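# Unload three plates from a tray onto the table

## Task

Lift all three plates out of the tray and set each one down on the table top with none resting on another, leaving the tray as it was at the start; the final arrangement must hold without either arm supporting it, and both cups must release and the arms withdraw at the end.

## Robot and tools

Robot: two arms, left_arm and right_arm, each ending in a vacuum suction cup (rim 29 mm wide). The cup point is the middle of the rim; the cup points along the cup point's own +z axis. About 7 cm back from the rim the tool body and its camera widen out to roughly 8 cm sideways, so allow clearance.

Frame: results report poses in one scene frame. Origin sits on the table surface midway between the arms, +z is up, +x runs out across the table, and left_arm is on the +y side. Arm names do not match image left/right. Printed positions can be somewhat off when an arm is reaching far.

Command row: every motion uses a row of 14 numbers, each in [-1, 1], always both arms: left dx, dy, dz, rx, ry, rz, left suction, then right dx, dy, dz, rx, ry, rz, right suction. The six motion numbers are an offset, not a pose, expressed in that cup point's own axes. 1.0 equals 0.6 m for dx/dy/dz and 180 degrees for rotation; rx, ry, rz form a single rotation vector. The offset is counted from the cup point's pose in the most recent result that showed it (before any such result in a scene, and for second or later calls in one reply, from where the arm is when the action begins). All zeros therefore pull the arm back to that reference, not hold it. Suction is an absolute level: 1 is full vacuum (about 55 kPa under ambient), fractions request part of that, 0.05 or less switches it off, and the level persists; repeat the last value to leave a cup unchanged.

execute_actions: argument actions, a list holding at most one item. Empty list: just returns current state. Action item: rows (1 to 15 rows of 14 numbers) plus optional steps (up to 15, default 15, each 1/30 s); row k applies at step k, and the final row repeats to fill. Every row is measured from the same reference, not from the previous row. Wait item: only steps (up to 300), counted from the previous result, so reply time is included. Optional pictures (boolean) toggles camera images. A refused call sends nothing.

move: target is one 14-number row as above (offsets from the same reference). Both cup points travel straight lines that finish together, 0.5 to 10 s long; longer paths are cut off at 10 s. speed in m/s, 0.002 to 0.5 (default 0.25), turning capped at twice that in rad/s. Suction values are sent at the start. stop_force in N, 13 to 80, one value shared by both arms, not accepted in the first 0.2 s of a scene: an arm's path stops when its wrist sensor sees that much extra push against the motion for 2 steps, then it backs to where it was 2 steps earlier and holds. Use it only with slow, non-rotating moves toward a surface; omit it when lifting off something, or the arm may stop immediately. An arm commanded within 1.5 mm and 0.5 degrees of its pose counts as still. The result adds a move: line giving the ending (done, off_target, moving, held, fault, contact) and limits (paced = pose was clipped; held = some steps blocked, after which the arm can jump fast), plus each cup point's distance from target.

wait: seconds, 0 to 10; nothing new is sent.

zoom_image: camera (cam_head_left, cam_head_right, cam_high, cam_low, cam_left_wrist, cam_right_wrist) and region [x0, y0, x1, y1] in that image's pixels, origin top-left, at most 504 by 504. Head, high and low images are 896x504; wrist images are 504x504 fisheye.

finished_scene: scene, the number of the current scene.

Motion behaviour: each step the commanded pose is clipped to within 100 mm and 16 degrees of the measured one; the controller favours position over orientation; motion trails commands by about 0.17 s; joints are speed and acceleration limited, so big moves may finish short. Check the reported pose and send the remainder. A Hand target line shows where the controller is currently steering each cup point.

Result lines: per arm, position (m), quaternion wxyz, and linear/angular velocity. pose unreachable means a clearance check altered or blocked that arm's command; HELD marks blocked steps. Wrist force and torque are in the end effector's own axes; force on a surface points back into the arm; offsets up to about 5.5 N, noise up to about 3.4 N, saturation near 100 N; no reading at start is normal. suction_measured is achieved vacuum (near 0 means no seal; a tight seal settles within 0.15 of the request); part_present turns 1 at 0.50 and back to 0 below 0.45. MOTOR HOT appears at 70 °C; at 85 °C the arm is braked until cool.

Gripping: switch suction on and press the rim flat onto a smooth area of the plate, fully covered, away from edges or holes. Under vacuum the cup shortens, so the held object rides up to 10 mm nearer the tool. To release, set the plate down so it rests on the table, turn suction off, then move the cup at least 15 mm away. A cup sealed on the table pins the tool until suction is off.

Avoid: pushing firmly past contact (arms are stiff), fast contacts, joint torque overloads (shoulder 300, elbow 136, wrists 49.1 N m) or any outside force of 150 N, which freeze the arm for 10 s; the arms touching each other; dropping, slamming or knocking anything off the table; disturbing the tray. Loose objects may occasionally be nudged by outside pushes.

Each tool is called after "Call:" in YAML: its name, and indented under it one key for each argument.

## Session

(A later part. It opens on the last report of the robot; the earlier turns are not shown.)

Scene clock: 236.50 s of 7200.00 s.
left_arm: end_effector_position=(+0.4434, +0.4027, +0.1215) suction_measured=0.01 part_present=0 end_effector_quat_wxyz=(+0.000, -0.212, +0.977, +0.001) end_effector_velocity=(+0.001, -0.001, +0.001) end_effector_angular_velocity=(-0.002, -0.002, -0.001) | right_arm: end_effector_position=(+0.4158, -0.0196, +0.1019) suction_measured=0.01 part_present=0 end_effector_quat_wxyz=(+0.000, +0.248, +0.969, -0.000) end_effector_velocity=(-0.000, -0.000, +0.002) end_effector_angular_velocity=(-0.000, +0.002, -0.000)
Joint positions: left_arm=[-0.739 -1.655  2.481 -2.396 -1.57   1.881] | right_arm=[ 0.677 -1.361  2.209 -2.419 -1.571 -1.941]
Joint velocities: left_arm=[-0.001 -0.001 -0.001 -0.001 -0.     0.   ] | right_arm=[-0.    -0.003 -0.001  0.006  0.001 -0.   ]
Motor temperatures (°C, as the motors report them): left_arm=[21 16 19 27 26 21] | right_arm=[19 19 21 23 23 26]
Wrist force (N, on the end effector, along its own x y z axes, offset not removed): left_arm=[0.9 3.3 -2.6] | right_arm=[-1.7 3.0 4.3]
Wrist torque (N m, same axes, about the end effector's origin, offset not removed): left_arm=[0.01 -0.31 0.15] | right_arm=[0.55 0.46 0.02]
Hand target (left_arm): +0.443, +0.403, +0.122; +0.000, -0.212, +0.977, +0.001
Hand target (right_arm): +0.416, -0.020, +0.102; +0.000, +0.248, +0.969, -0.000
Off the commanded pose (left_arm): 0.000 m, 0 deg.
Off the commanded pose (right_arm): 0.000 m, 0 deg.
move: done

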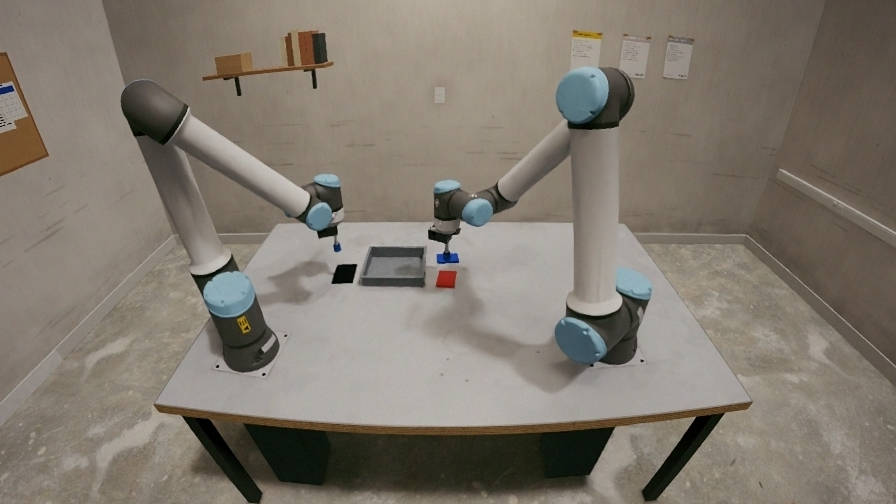

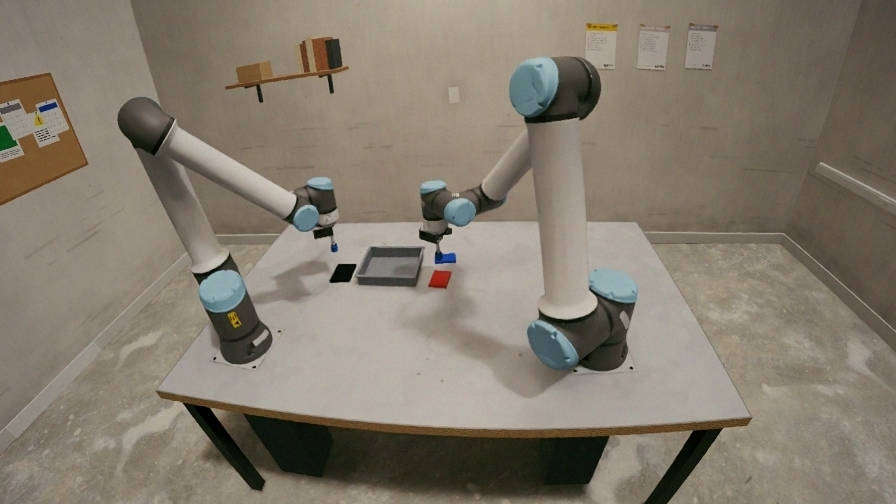

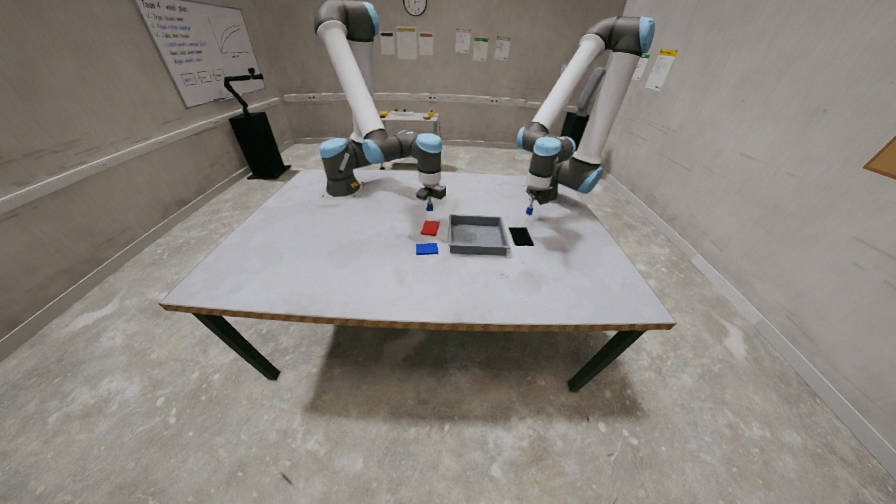

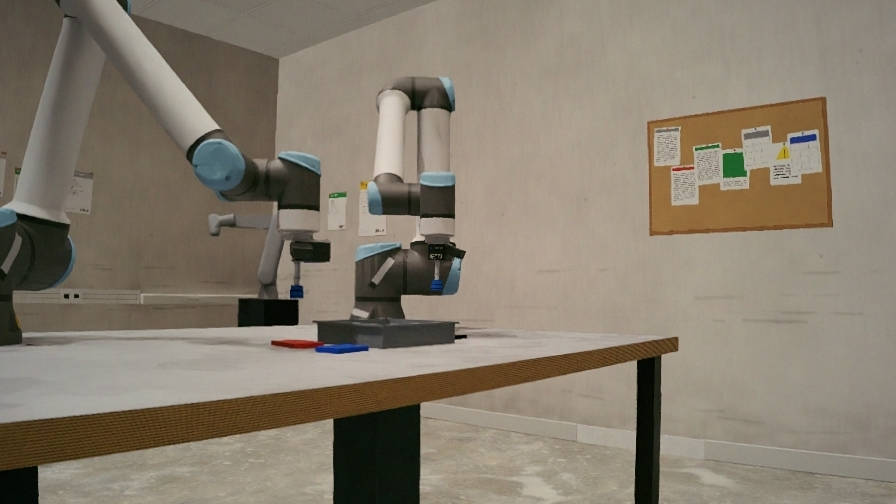

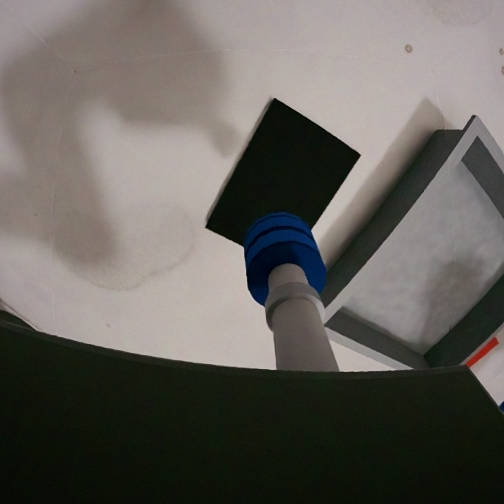

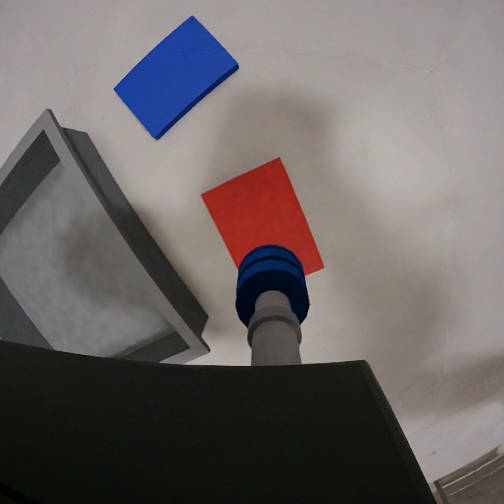

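Call:
execute_actions:
  actions: []

Scene clock: 240.83 s of 7200.00 s.
left_arm: end_effector_position=(+0.4434, +0.4027, +0.1215) suction_measured=0.01 part_present=0 end_effector_quat_wxyz=(+0.000, -0.212, +0.977, +0.001) end_effector_velocity=(-0.000, +0.001, -0.000) end_effector_angular_velocity=(+0.001, +0.000, +0.000) | right_arm: end_effector_position=(+0.4158, -0.0196, +0.1021) suction_measured=0.01 part_present=0 end_effector_quat_wxyz=(+0.000, +0.248, +0.969, -0.000) end_effector_velocity=(-0.000, +0.001, -0.000) end_effector_angular_velocity=(+0.001, +0.002, -0.000)
Joint positions: left_arm=[-0.739 -1.655  2.481 -2.396 -1.57   1.881] | right_arm=[ 0.677 -1.361  2.209 -2.419 -1.571 -1.941]
Joint velocities: left_arm=[ 0.    -0.001  0.002  0.     0.001  0.   ] | right_arm=[ 0.     0.001 -0.     0.     0.001  0.001]
Motor temperatures (°C, as the motors report them): left_arm=[21 16 19 27 26 21] | right_arm=[19 19 21 23 23 26]
Wrist force (N, on the end effector, along its own x y z axes, offset not removed): left_arm=[-1.1 4.3 -1.6] | right_arm=[-5.1 0.9 1.5]
Wrist torque (N m, same axes, about the end effector's origin, offset not removed): left_arm=[0.19 0.02 0.19] | right_arm=[0.01 0.83 0.09]
Hand target (left_arm): +0.443, +0.403, +0.122; +0.000, -0.212, +0.977, +0.001
Hand target (right_arm): +0.416, -0.020, +0.102; +0.000, +0.248, +0.969, -0.000
Off the commanded pose (left_arm): 0.000 m, 0 deg.
Off the commanded pose (right_arm): 0.000 m, 0 deg.
Steps of this call (steps 1 to 90: nothing new was sent; then 1.33 s passed at rest). Readings (end_effector_position | what the end effector reports):
1: left_arm (+0.4434, +0.4027, +0.1215) | right_arm (+0.4158, -0.0196, +0.1020) | left_arm suction_measured=0.01 part_present=0 | right_arm suction_measured=0.01 part_present=0
2: left_arm (+0.4434, +0.4027, +0.1215) | right_arm (+0.4158, -0.0196, +0.1020) | left_arm suction_measured=0.01 part_present=0 | right_arm suction_measured=0.01 part_present=0
4: left_arm (+0.4434, +0.4027, +0.1215) | right_arm (+0.4158, -0.0196, +0.1021) | left_arm suction_measured=0.01 part_present=0 | right_arm suction_measured=0.01 part_present=0
8: left_arm (+0.4434, +0.4027, +0.1215) | right_arm (+0.4158, -0.0196, +0.1021) | left_arm suction_measured=0.01 part_present=0 | right_arm suction_measured=0.01 part_present=0
90: the state above

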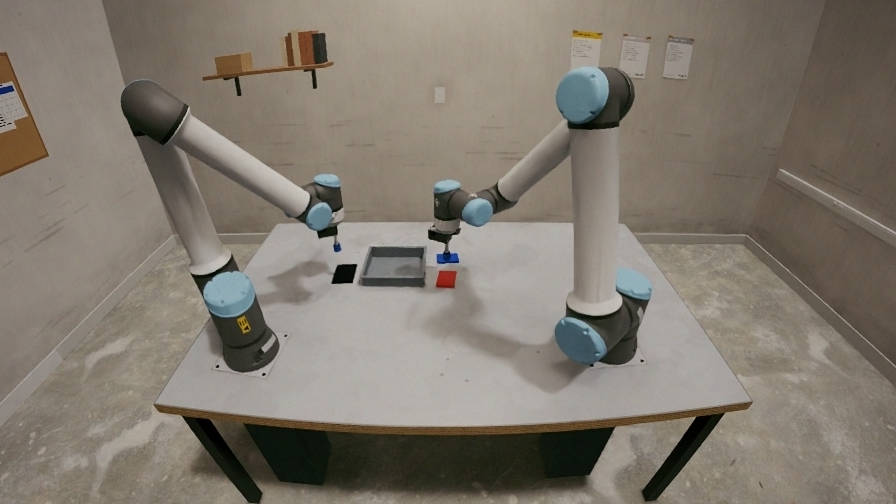

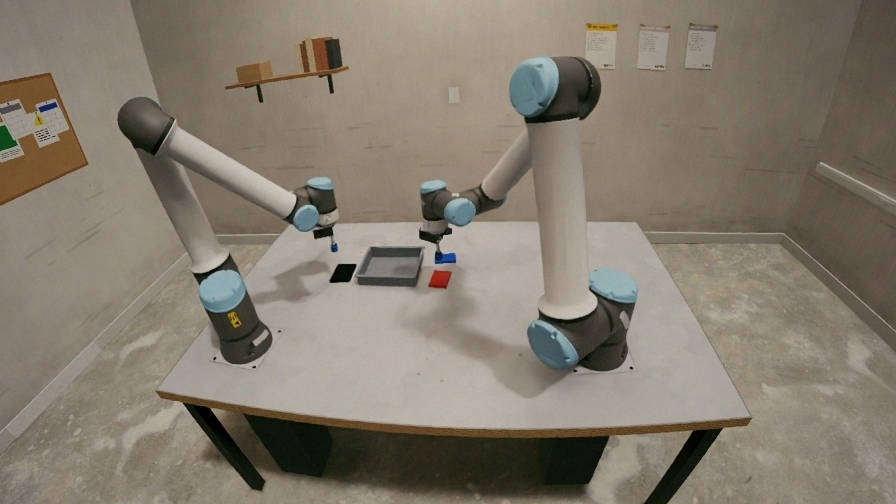

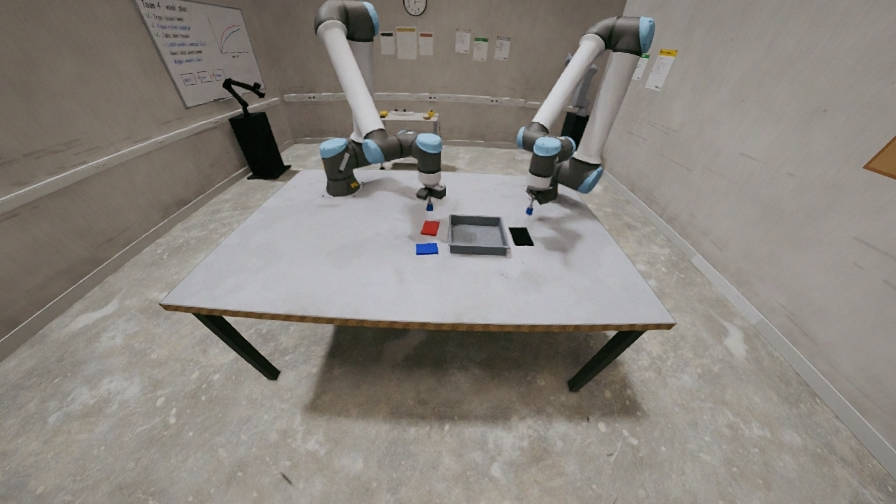

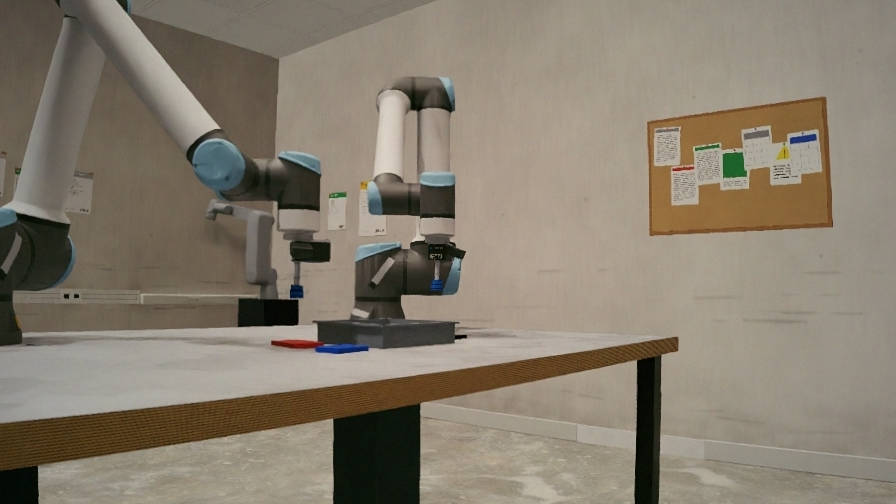

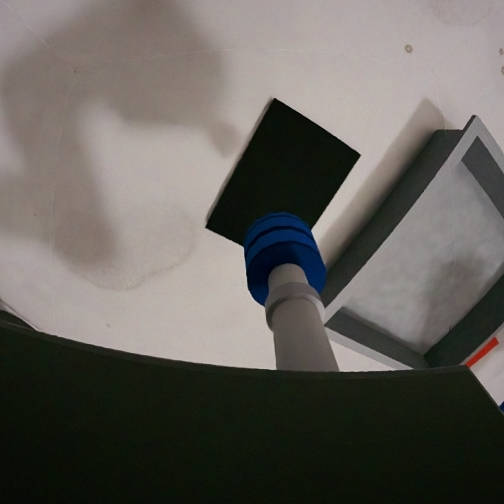

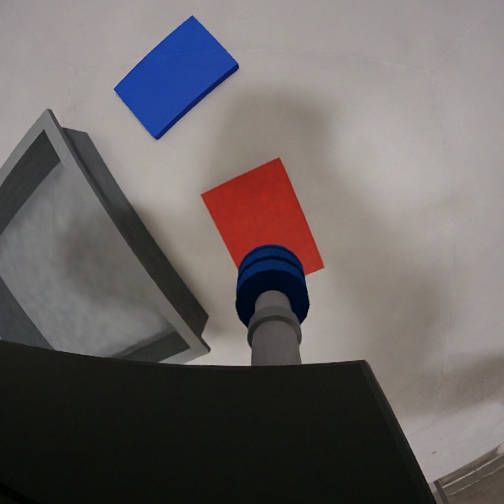

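All three plates are on the table, not stacked. The tray is empty, and both arms are clear with suction off.

Call:
finished_scene:
  scene: 2

The scene is finished: the task was done.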